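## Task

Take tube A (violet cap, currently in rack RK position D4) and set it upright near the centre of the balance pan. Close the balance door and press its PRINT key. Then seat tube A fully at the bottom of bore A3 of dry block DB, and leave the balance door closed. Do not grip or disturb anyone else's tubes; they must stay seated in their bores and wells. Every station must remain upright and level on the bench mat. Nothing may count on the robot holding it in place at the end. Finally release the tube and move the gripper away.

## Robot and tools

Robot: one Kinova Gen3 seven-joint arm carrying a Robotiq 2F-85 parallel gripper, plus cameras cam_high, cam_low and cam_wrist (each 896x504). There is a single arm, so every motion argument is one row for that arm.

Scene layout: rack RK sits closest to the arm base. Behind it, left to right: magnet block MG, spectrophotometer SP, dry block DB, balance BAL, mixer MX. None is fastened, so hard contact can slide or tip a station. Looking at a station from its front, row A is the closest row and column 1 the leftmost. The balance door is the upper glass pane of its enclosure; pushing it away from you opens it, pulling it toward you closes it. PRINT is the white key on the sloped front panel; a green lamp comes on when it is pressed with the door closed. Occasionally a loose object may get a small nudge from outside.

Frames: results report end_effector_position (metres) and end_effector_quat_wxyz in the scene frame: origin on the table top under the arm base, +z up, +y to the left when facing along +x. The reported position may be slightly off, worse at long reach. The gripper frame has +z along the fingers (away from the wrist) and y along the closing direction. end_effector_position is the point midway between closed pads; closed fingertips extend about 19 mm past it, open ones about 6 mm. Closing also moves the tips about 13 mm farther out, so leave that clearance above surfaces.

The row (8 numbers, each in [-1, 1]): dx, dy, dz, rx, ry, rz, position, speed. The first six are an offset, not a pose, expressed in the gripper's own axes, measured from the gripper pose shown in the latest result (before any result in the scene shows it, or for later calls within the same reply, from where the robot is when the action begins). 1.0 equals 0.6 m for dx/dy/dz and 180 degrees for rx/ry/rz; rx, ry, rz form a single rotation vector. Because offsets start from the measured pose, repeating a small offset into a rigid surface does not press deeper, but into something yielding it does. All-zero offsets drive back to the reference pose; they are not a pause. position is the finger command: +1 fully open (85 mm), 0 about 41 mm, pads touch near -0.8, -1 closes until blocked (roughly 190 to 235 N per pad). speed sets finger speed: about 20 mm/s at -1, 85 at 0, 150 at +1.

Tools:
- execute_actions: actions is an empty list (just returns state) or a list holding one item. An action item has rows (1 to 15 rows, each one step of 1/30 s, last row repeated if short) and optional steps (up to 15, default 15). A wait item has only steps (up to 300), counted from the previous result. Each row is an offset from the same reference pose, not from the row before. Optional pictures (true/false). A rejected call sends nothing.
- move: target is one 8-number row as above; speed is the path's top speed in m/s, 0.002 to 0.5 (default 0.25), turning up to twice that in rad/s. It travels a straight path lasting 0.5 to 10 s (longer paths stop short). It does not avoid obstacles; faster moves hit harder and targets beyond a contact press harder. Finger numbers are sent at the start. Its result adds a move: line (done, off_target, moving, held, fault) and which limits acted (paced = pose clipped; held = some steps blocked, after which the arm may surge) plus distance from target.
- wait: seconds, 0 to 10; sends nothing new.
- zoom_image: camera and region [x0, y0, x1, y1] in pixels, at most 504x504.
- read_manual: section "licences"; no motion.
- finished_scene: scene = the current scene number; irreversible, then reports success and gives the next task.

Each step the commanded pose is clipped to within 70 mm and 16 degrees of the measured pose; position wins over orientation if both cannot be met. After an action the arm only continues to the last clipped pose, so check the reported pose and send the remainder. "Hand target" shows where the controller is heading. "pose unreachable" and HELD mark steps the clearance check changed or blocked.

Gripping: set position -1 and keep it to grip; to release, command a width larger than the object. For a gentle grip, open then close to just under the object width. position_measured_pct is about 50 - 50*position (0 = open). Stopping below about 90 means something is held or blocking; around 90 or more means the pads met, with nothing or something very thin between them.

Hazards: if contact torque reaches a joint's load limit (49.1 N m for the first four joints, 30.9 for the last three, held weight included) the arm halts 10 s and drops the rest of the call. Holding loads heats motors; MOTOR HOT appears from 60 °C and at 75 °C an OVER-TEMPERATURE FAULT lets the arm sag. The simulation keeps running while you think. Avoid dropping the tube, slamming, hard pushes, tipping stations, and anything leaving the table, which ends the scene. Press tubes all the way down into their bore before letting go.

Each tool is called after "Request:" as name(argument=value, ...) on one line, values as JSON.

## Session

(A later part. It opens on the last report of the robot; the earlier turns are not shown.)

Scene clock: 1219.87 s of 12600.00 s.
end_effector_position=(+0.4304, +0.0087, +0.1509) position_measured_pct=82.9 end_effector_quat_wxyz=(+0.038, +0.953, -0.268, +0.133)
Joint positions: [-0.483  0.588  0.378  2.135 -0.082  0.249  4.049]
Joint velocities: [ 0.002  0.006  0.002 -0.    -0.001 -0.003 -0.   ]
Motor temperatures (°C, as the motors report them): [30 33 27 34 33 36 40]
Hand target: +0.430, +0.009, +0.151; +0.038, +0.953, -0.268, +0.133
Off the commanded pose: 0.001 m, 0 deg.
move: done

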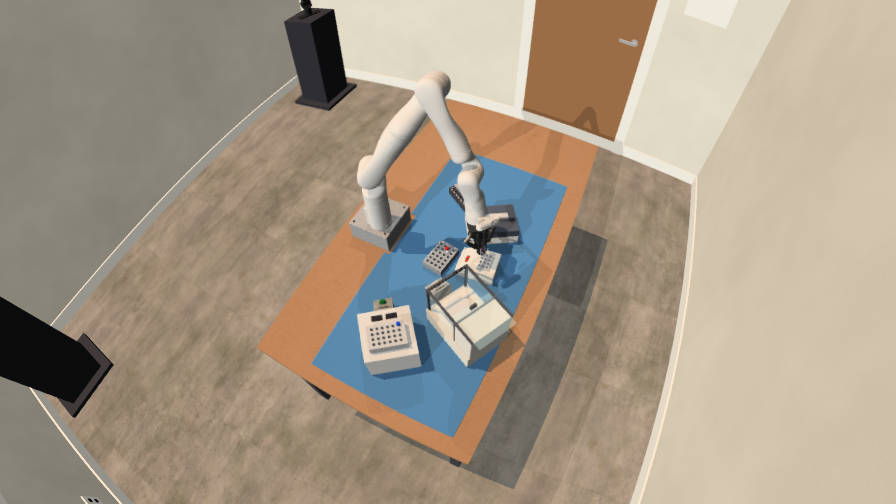

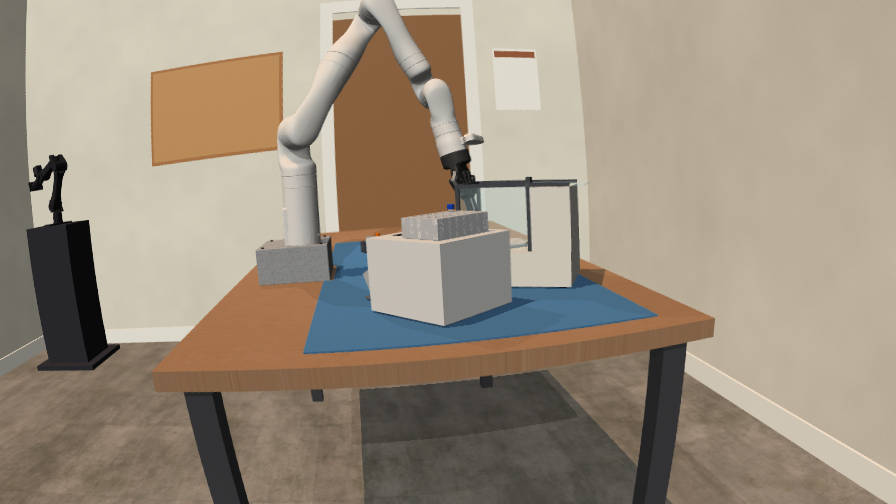

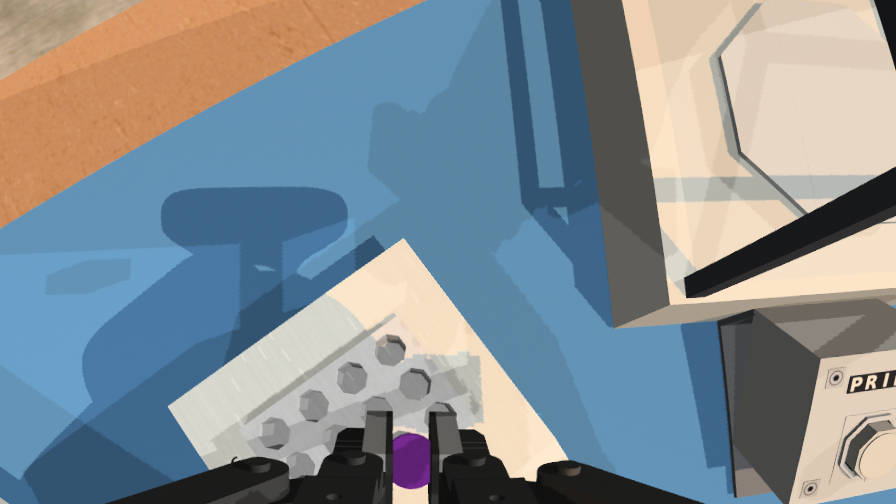

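Request:
move(target=[-0.0119,-0.004,0.0416,0,0,0,-1,-0.5], speed=0.02)

Request:
zoom_image(camera="cam_high", region=[450,220,520,290])

Scene clock: 1232.33 s of 12600.00 s.
end_effector_position=(+0.4317, +0.0107, +0.1252) position_measured_pct=82.9 end_effector_quat_wxyz=(+0.038, +0.953, -0.268, +0.133)
Joint positions: [-0.461  0.653  0.344  2.144 -0.098  0.174  4.047]
Joint velocities: [ 0.002  0.005 -0.002  0.001 -0.    -0.005 -0.   ]
Motor temperatures (°C, as the motors report them): [30 33 27 34 33 36 40]
Hand target: +0.432, +0.011, +0.125; +0.038, +0.953, -0.268, +0.133
Off the commanded pose: 0.000 m, 0 deg.
move: done

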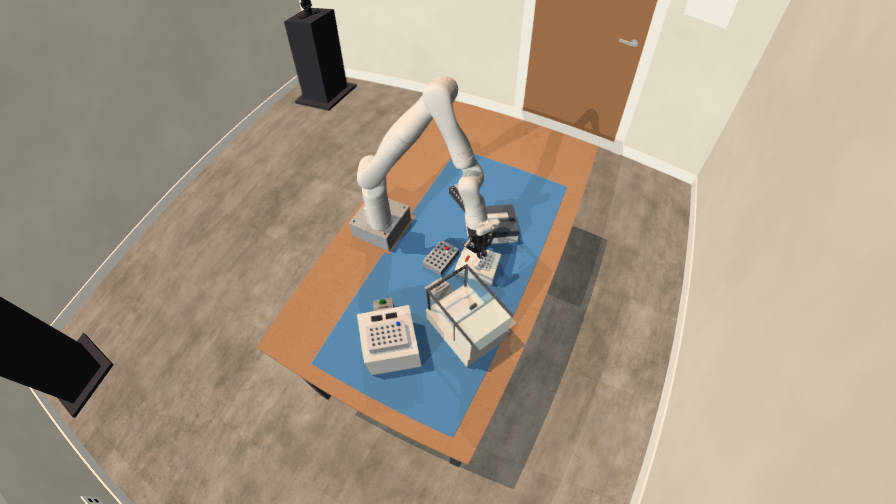

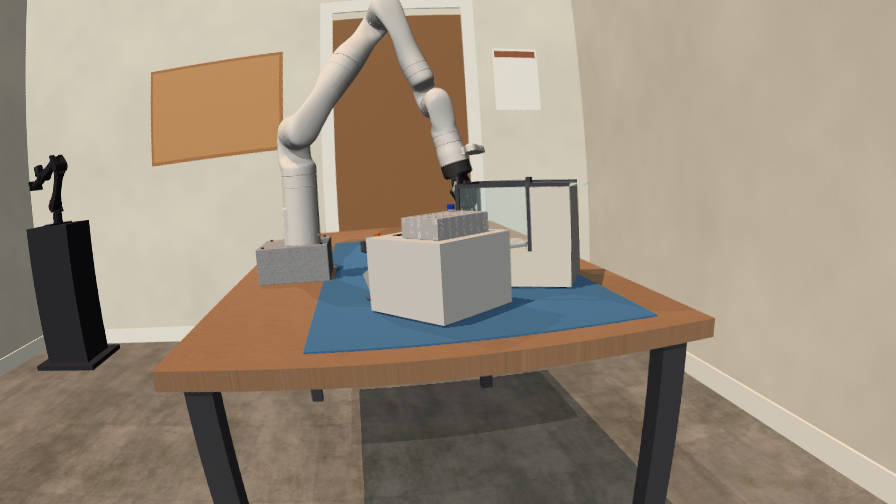

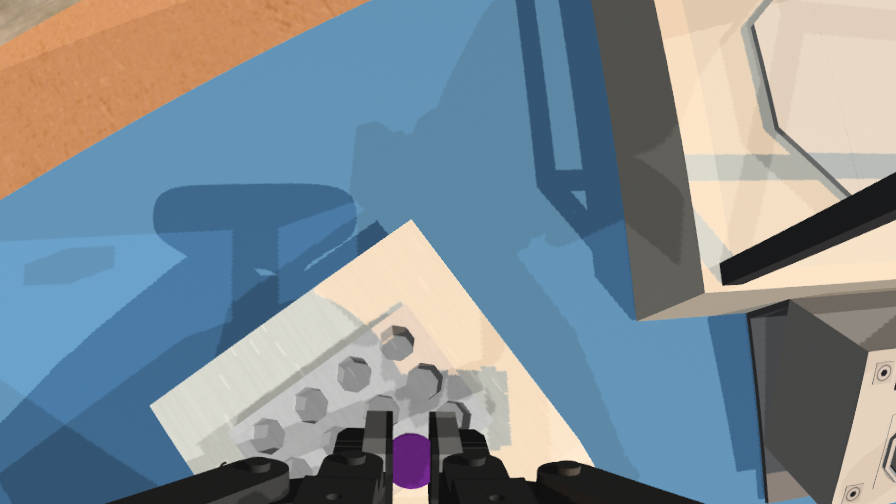

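Region (450, 220, 520, 290) of cam_high's 896x504 image, scaled by 7.200, with more detail than that image has.

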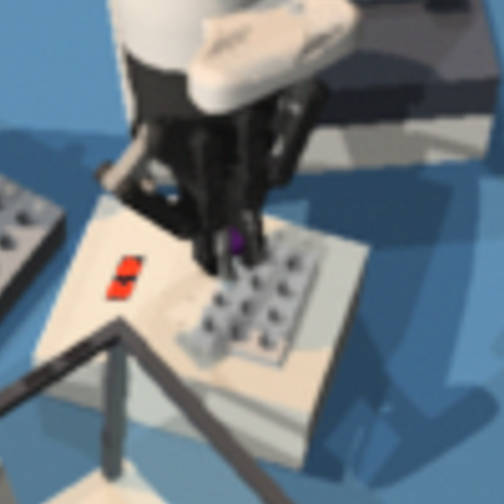

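Request:
execute_actions(actions=[])

Scene clock: 1252.77 s of 12600.00 s.
end_effector_position=(+0.4317, +0.0106, +0.1250) position_measured_pct=82.9 end_effector_quat_wxyz=(+0.038, +0.953, -0.268, +0.133)
Joint positions: [-0.461  0.654  0.344  2.144 -0.098  0.173  4.047]
Joint velocities: [ 0.     0.    -0.002  0.002 -0.002 -0.001 -0.001]
Motor temperatures (°C, as the motors report them): [30 33 27 34 33 36 40]
Hand target: +0.432, +0.011, +0.125; +0.038, +0.953, -0.268, +0.133
Off the commanded pose: 0.000 m, 0 deg.
Steps of this call (steps 1 to 613: nothing new was sent). Readings (end_effector_position | what the end effector reports):
1: (+0.4317, +0.0107, +0.1251) | position_measured_pct=82.9
2: (+0.4317, +0.0107, +0.1251) | position_measured_pct=82.9
4: (+0.4317, +0.0107, +0.1250) | position_measured_pct=82.9
8: (+0.4317, +0.0106, +0.1250) | position_measured_pct=82.9
613: the state above

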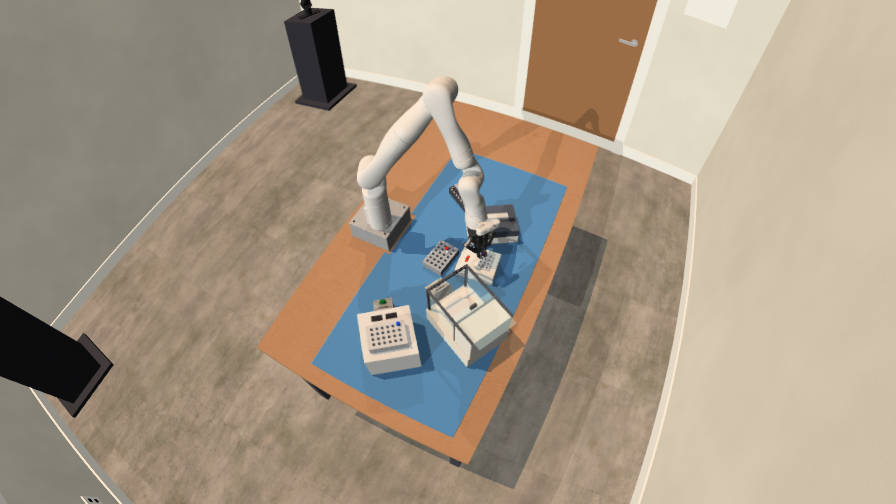

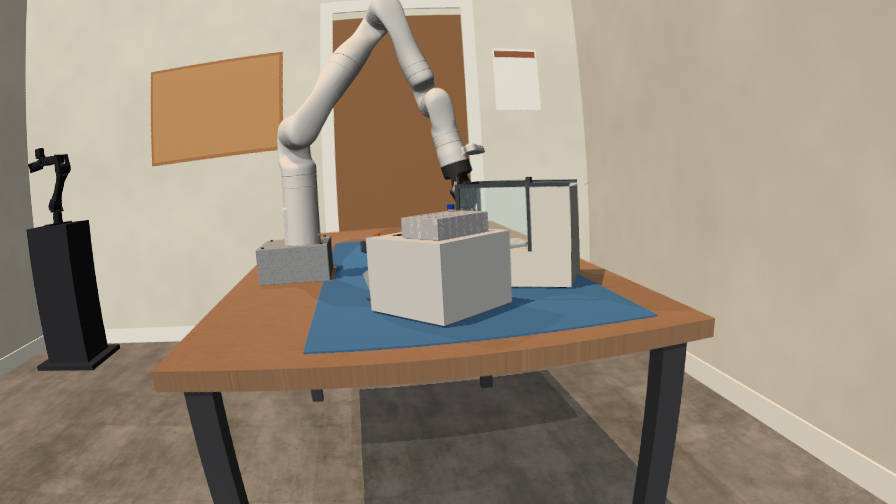

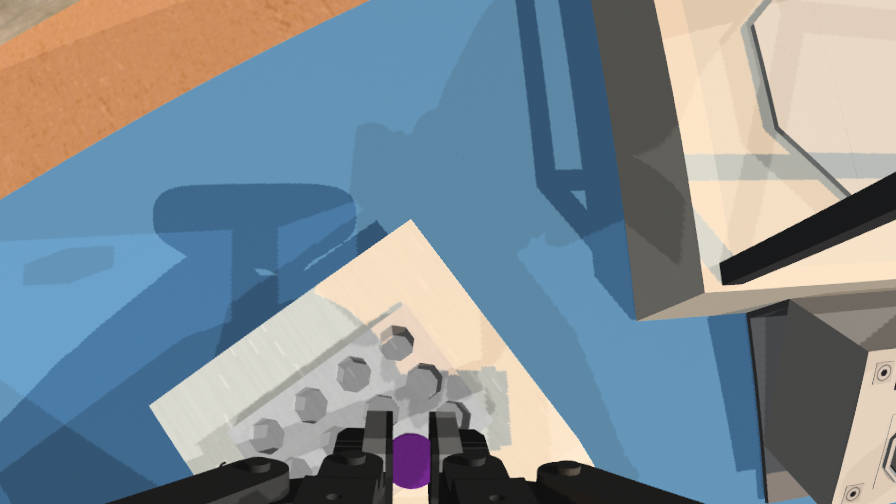

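Request:
move(target=[-0.00365,0,0.0128,0,0,0,-1,0], speed=0.008)

Scene clock: 1256.27 s of 12600.00 s.
end_effector_position=(+0.4317, +0.0107, +0.1171) position_measured_pct=82.9 end_effector_quat_wxyz=(+0.038, +0.953, -0.268, +0.133)
Joint positions: [-0.453  0.674  0.334  2.147 -0.102  0.15   4.047]
Joint velocities: [ 0.001  0.002 -0.    -0.001  0.001 -0.001  0.   ]
Motor temperatures (°C, as the motors report them): [30 33 27 34 33 36 40]
Hand target: +0.432, +0.011, +0.117; +0.038, +0.953, -0.268, +0.133
Off the commanded pose: 0.000 m, 0 deg.
move: done

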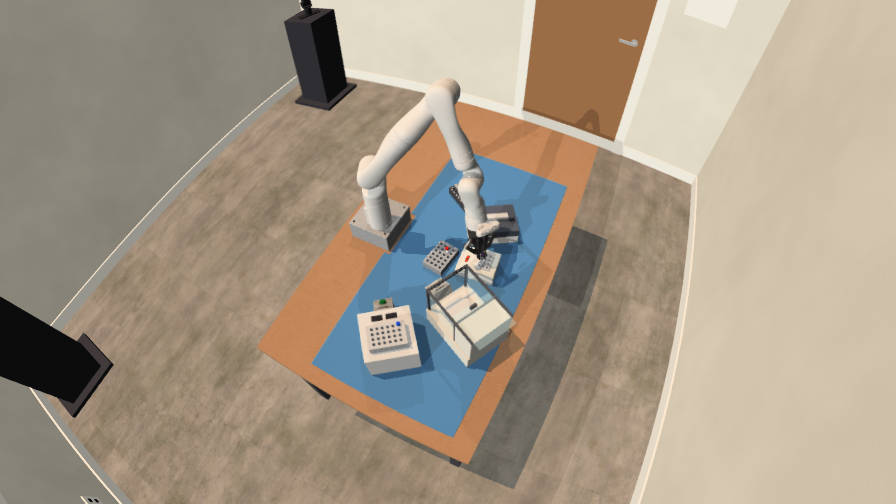

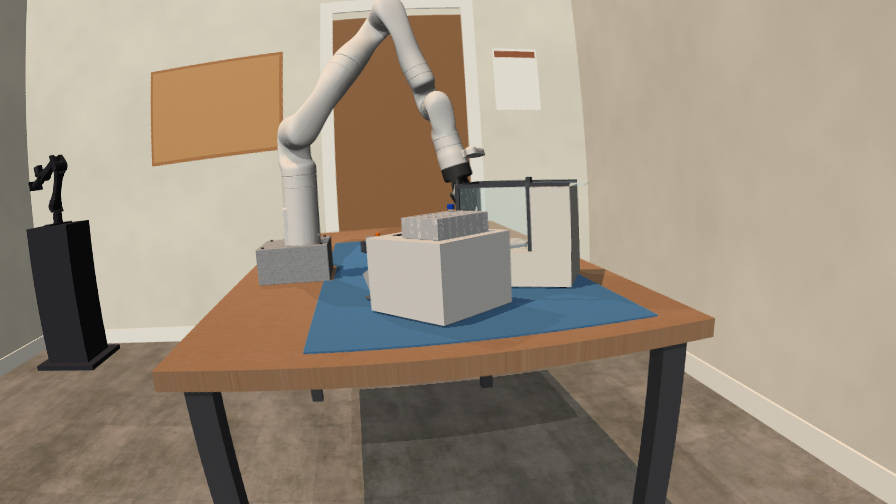

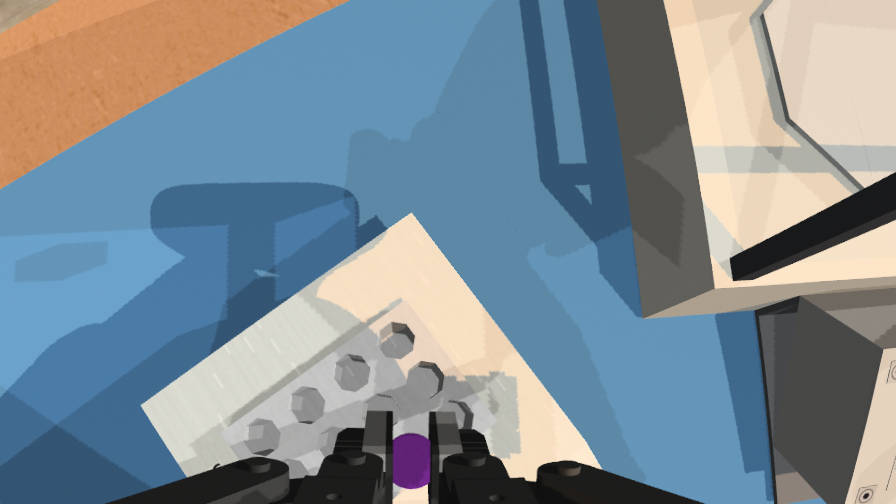

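Request:
move(target=[-0.00275,0,0.0096,0,0,0,-1,0], speed=0.006)

Scene clock: 1260.87 s of 12600.00 s.
end_effector_position=(+0.4317, +0.0107, +0.1112) position_measured_pct=82.9 end_effector_quat_wxyz=(+0.038, +0.953, -0.268, +0.133)
Joint positions: [-0.448  0.689  0.326  2.149 -0.104  0.132  4.046]
Joint velocities: [ 0.001  0.002 -0.001  0.001 -0.    -0.001  0.   ]
Motor temperatures (°C, as the motors report them): [30 33 27 34 33 36 40]
Hand target: +0.432, +0.011, +0.111; +0.038, +0.953, -0.268, +0.133
Off the commanded pose: 0.000 m, 0 deg.
move: done

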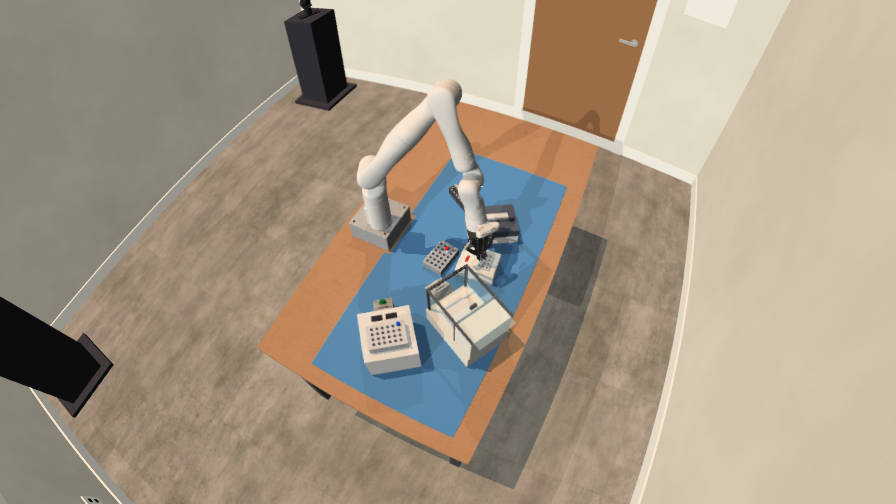

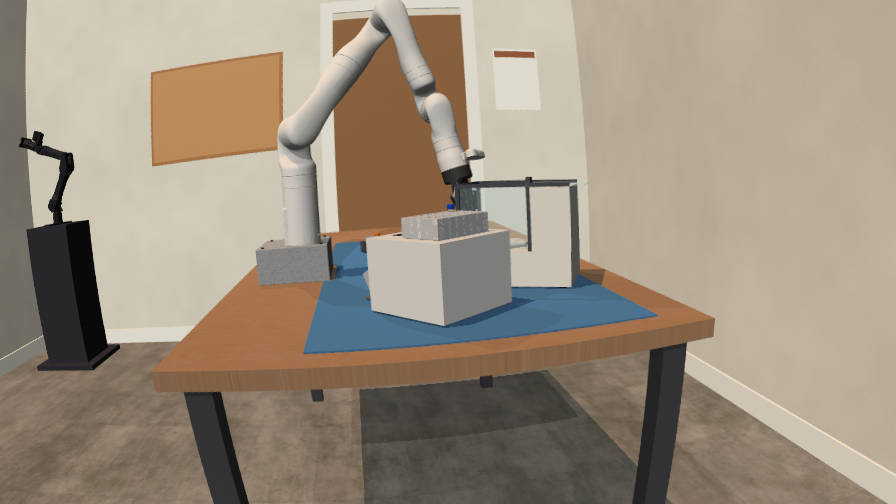

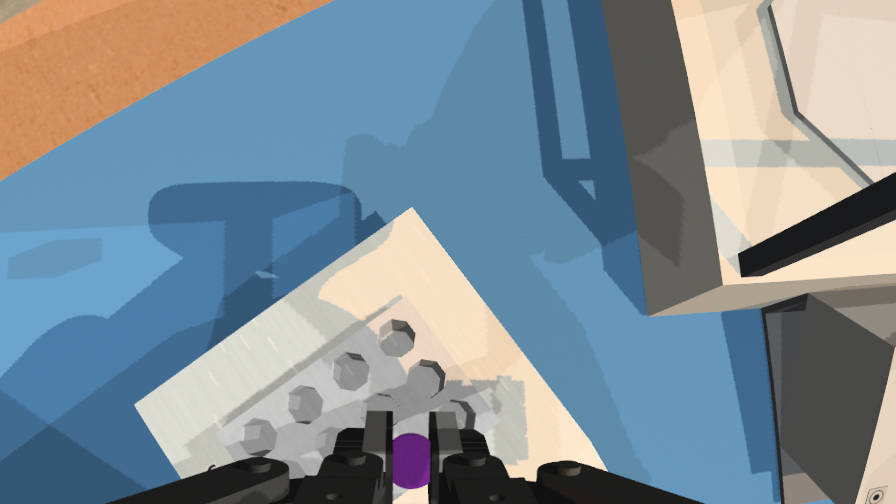

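Request:
move(target=[-0.00365,0,0.0128,0,0,0,-1,0], speed=0.006)

Scene clock: 1265.30 s of 12600.00 s.
end_effector_position=(+0.4317, +0.0107, +0.1033) position_measured_pct=82.9 end_effector_quat_wxyz=(+0.038, +0.953, -0.268, +0.133)
Joint positions: [-0.441  0.709  0.316  2.151 -0.107  0.109  4.045]
Joint velocities: [ 0.001  0.002 -0.001  0.    -0.001  0.     0.002]
Motor temperatures (°C, as the motors report them): [30 33 27 34 33 36 40]
Hand target: +0.432, +0.011, +0.103; +0.038, +0.953, -0.268, +0.133
Off the commanded pose: 0.000 m, 0 deg.
move: done

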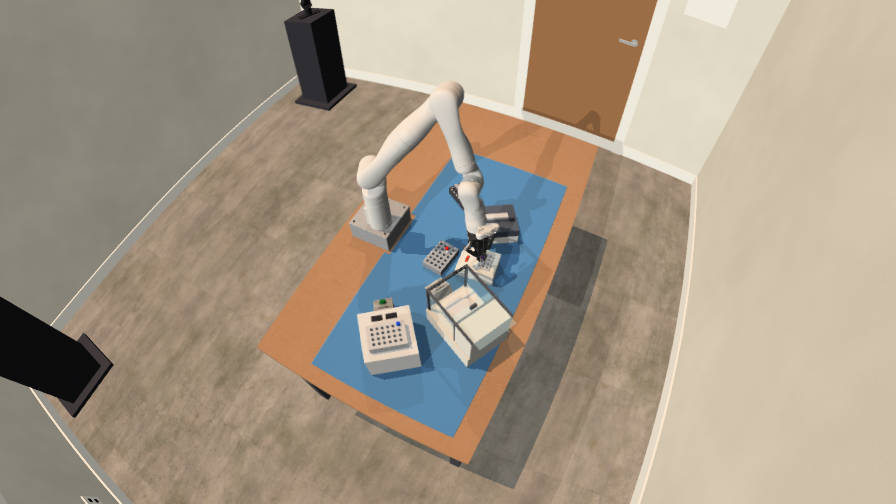

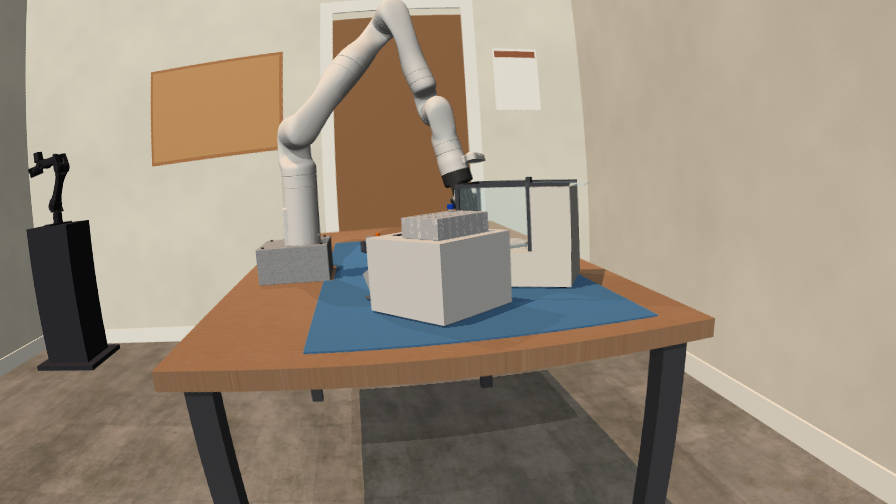

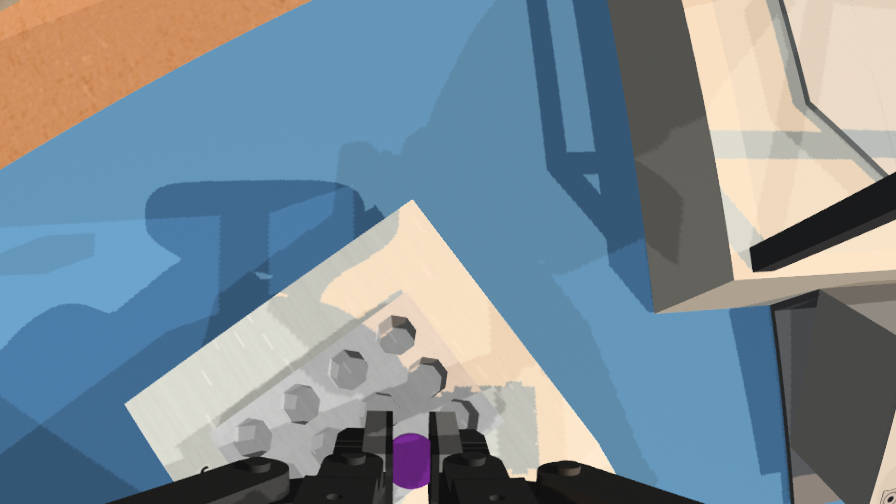

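Request:
move(target=[0,0,0,0,0,0,-0.45,-0.5])

Request:
move(target=[0.0137,0,-0.048,0,0,0,-0.45,0], speed=0.03)

Scene clock: 1270.67 s of 12600.00 s.
end_effector_position=(+0.4317, +0.0107, +0.1033) position_measured_pct=72.6 end_effector_quat_wxyz=(+0.038, +0.953, -0.268, +0.133)
Joint positions: [-0.441  0.709  0.316  2.151 -0.107  0.109  4.045]
Joint velocities: [-0.     0.    -0.001 -0.001  0.    -0.001 -0.001]
Motor temperatures (°C, as the motors report them): [30 33 27 34 33 36 40]
Hand target: +0.432, +0.011, +0.103; +0.038, +0.953, -0.268, +0.133
Off the commanded pose: 0.000 m, 0 deg.
move: done

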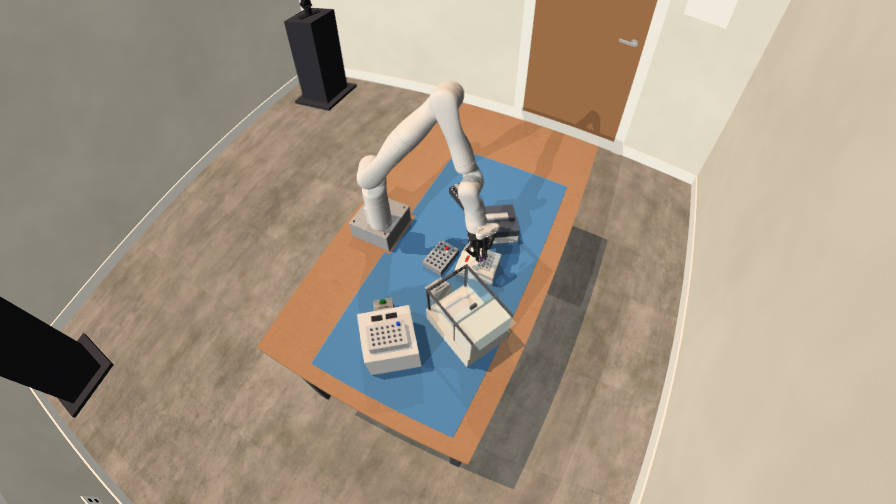

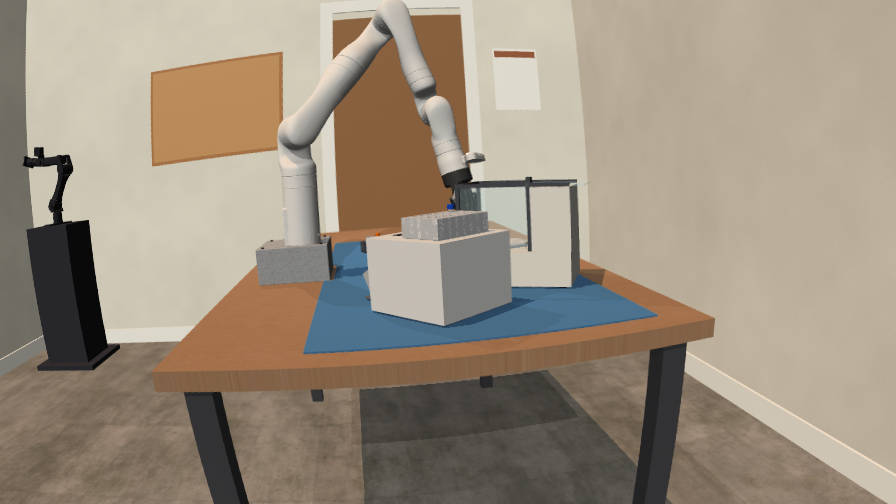

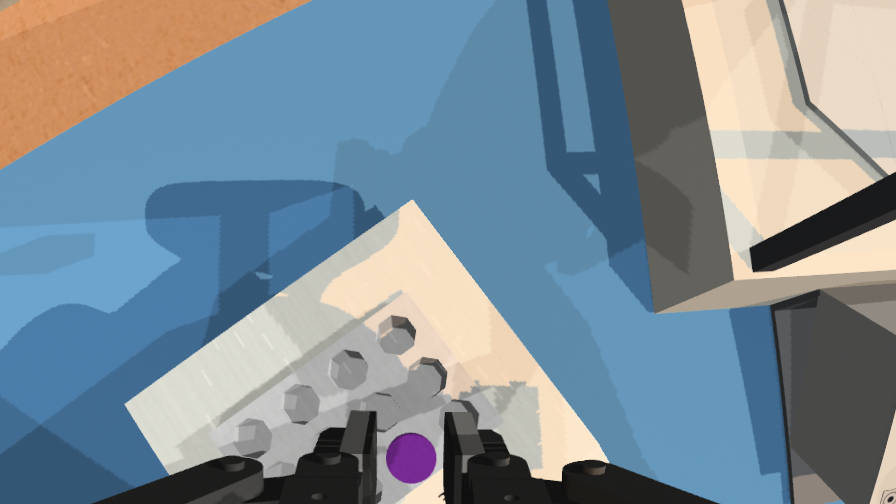

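Scene clock: 1271.97 s of 12600.00 s.
end_effector_position=(+0.4315, +0.0107, +0.1329) position_measured_pct=72.6 end_effector_quat_wxyz=(+0.038, +0.953, -0.268, +0.133)
Joint positions: [-0.469  0.634  0.355  2.14  -0.094  0.198  4.047]
Joint velocities: [-0.003 -0.005 -0.001 -0.     0.001  0.003  0.001]
Motor temperatures (°C, as the motors report them): [30 33 27 34 33 36 40]
Hand target: +0.432, +0.011, +0.133; +0.038, +0.953, -0.268, +0.133
Off the commanded pose: 0.000 m, 0 deg.
move: done

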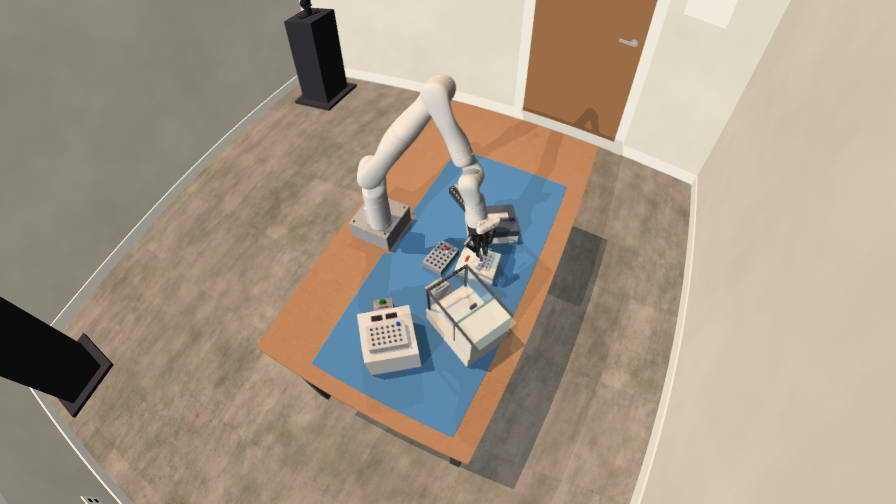

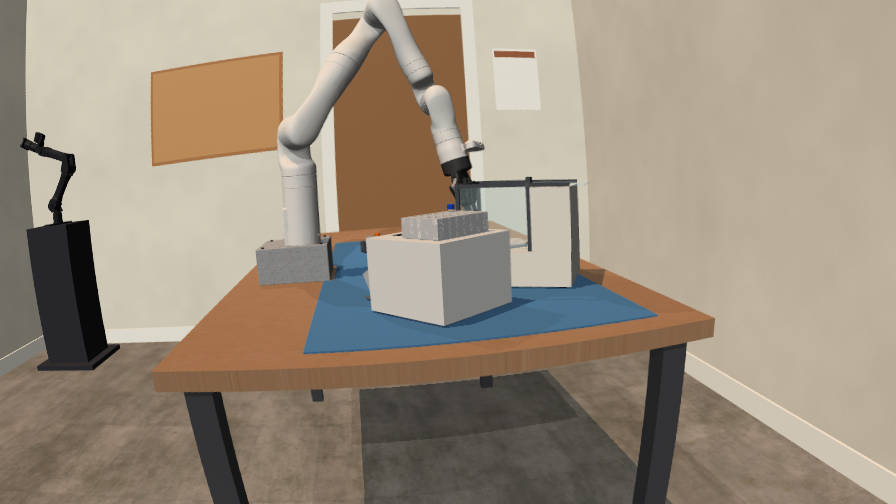

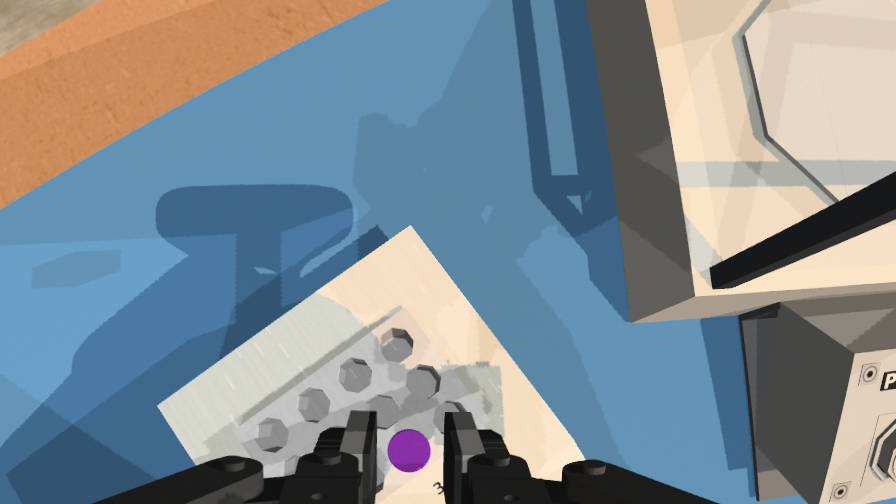

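Request:
move(target=[0.007,0,-0.025,0,-0.089,0,-1,0], speed=0.05)

Scene clock: 1279.60 s of 12600.00 s.
end_effector_position=(+0.4315, +0.0114, +0.1487) position_measured_pct=91.7 end_effector_quat_wxyz=(+0.001, +0.963, -0.270, -0.001)
Joint positions: [-0.185  0.636  0.158  1.888 -0.16   0.635  4.23 ]
Joint velocities: [ 0.009  0.003 -0.002 -0.011 -0.005  0.014  0.004]
Motor temperatures (°C, as the motors report them): [30 34 27 34 33 36 40]
Hand target: +0.431, +0.011, +0.149; +0.000, +0.963, -0.271, -0.001
Off the commanded pose: 0.001 m, 0 deg.
move: done

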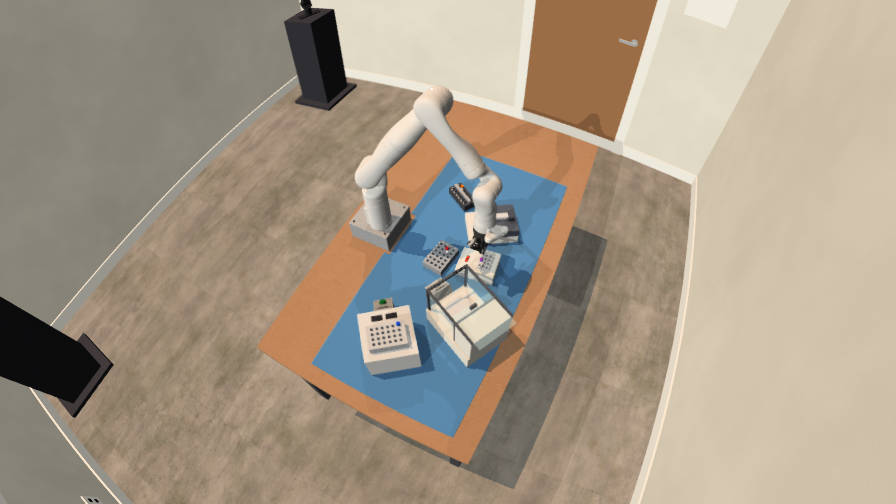

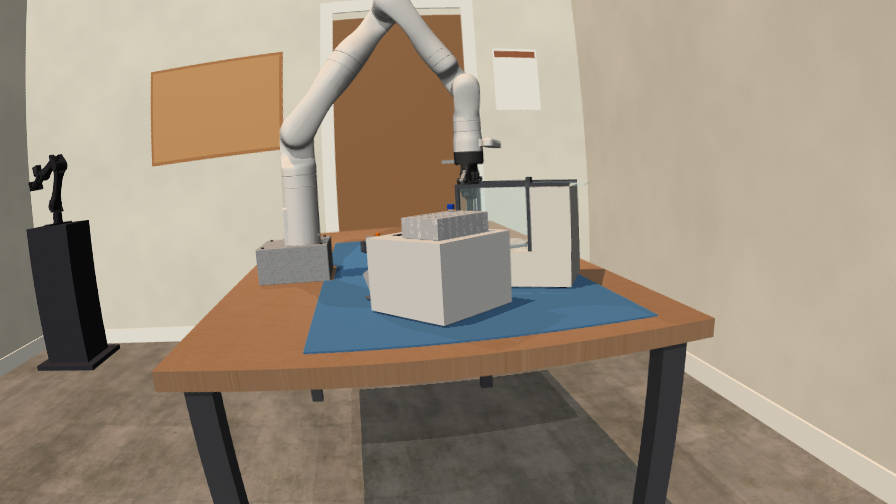

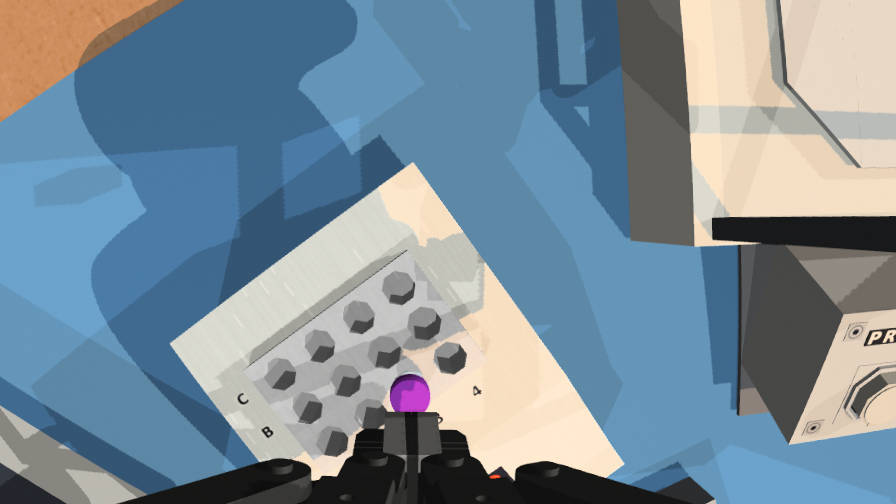

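Request:
move(target=[0.007,0,0.04,0,0,0,-1,0], speed=0.02)

Request:
move(target=[0,0,0.02,0,0,0,-1,0], speed=0.005)

Scene clock: 1288.00 s of 12600.00 s.
end_effector_position=(+0.4351, +0.0093, +0.1249) position_measured_pct=91.7 end_effector_quat_wxyz=(+0.001, +0.963, -0.270, -0.001)
Joint positions: [-0.17   0.69   0.145  1.889 -0.17   0.579  4.243]
Joint velocities: [ 0.001  0.004  0.001 -0.    -0.002 -0.001  0.001]
Motor temperatures (°C, as the motors report them): [30 34 27 34 33 36 40]
Hand target: +0.435, +0.009, +0.125; +0.001, +0.963, -0.270, -0.001
Off the commanded pose: 0.000 m, 0 deg.
move: done

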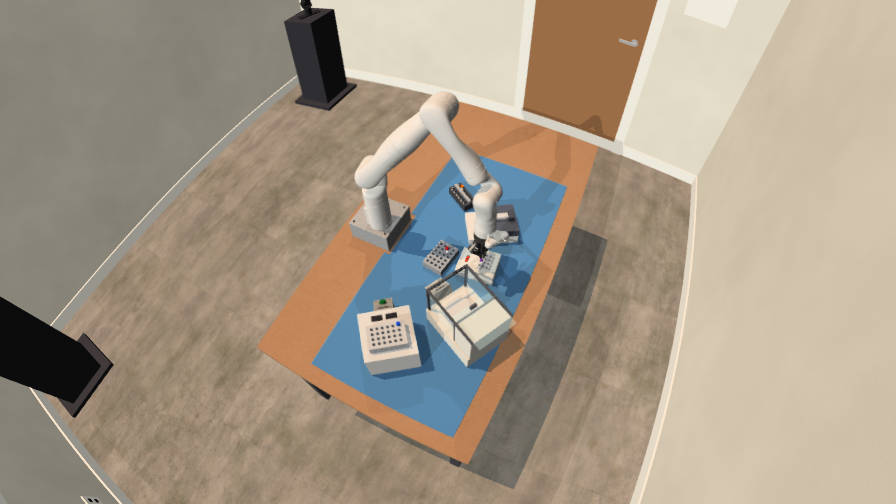

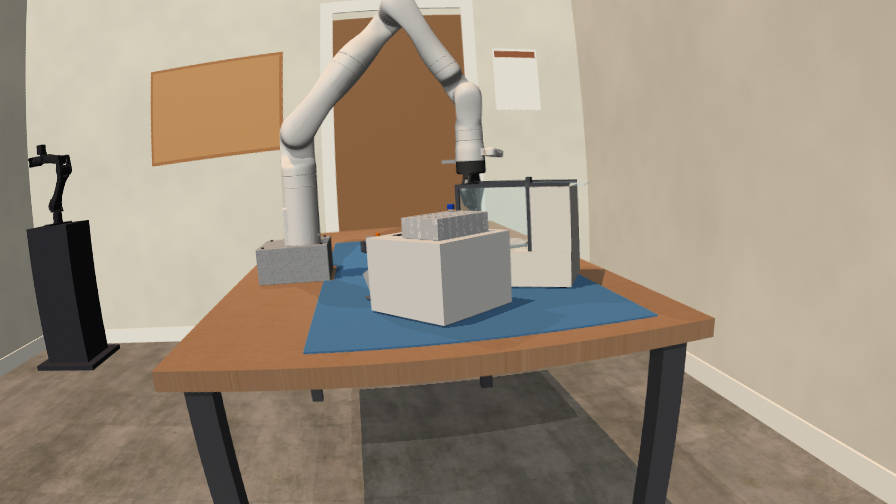

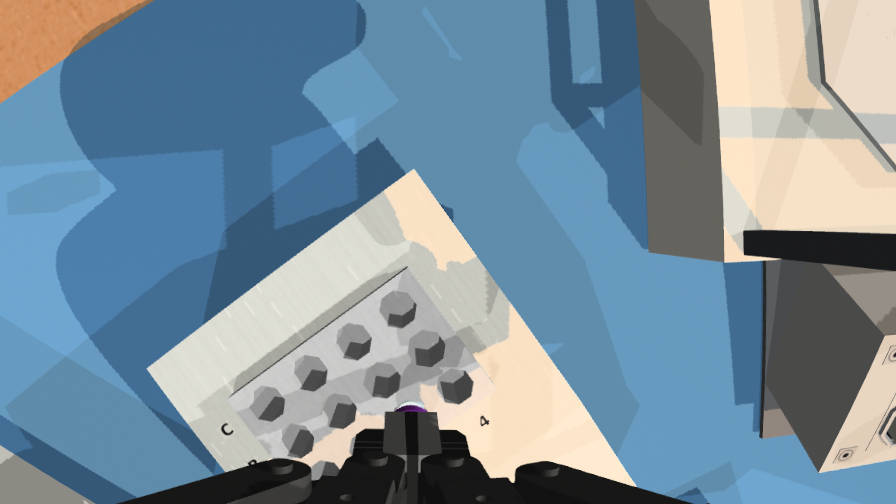

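Scene clock: 1290.63 s of 12600.00 s.
end_effector_position=(+0.4351, +0.0093, +0.1130) position_measured_pct=91.7 end_effector_quat_wxyz=(+0.001, +0.963, -0.270, -0.001)
Joint positions: [-0.165  0.715  0.138  1.894 -0.174  0.549  4.247]
Joint velocities: [ 0.     0.001  0.002  0.     0.001 -0.002  0.   ]
Motor temperatures (°C, as the motors report them): [30 34 27 34 33 36 40]
Hand target: +0.435, +0.009, +0.113; +0.001, +0.963, -0.270, -0.001
Off the commanded pose: 0.000 m, 0 deg.
move: done

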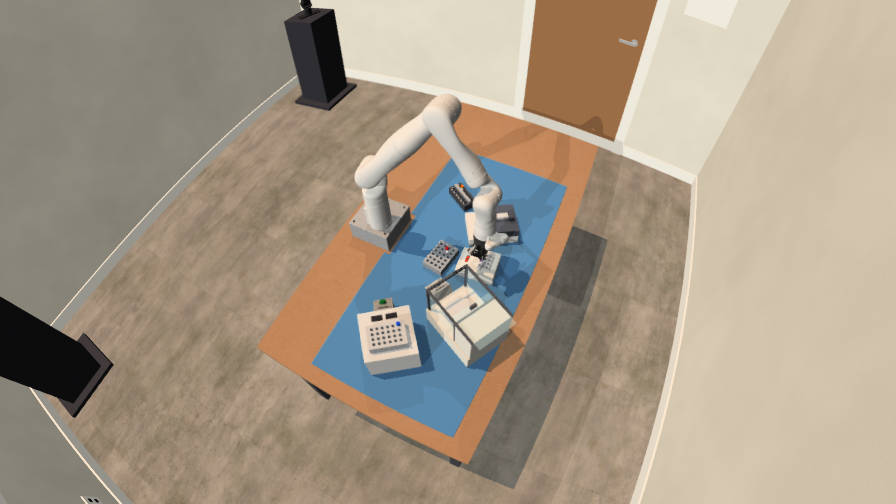

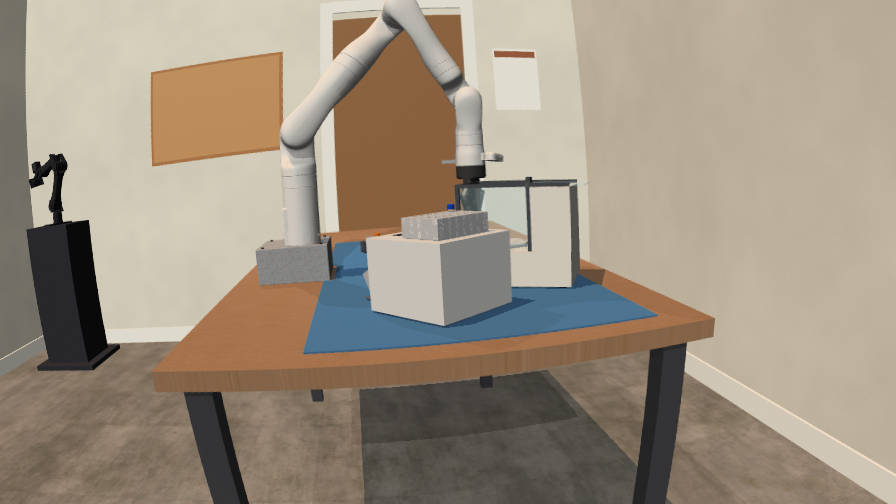

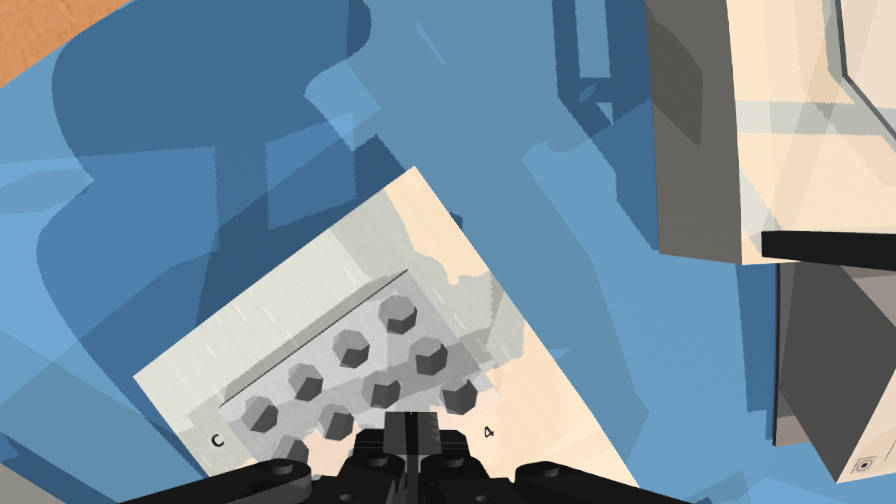

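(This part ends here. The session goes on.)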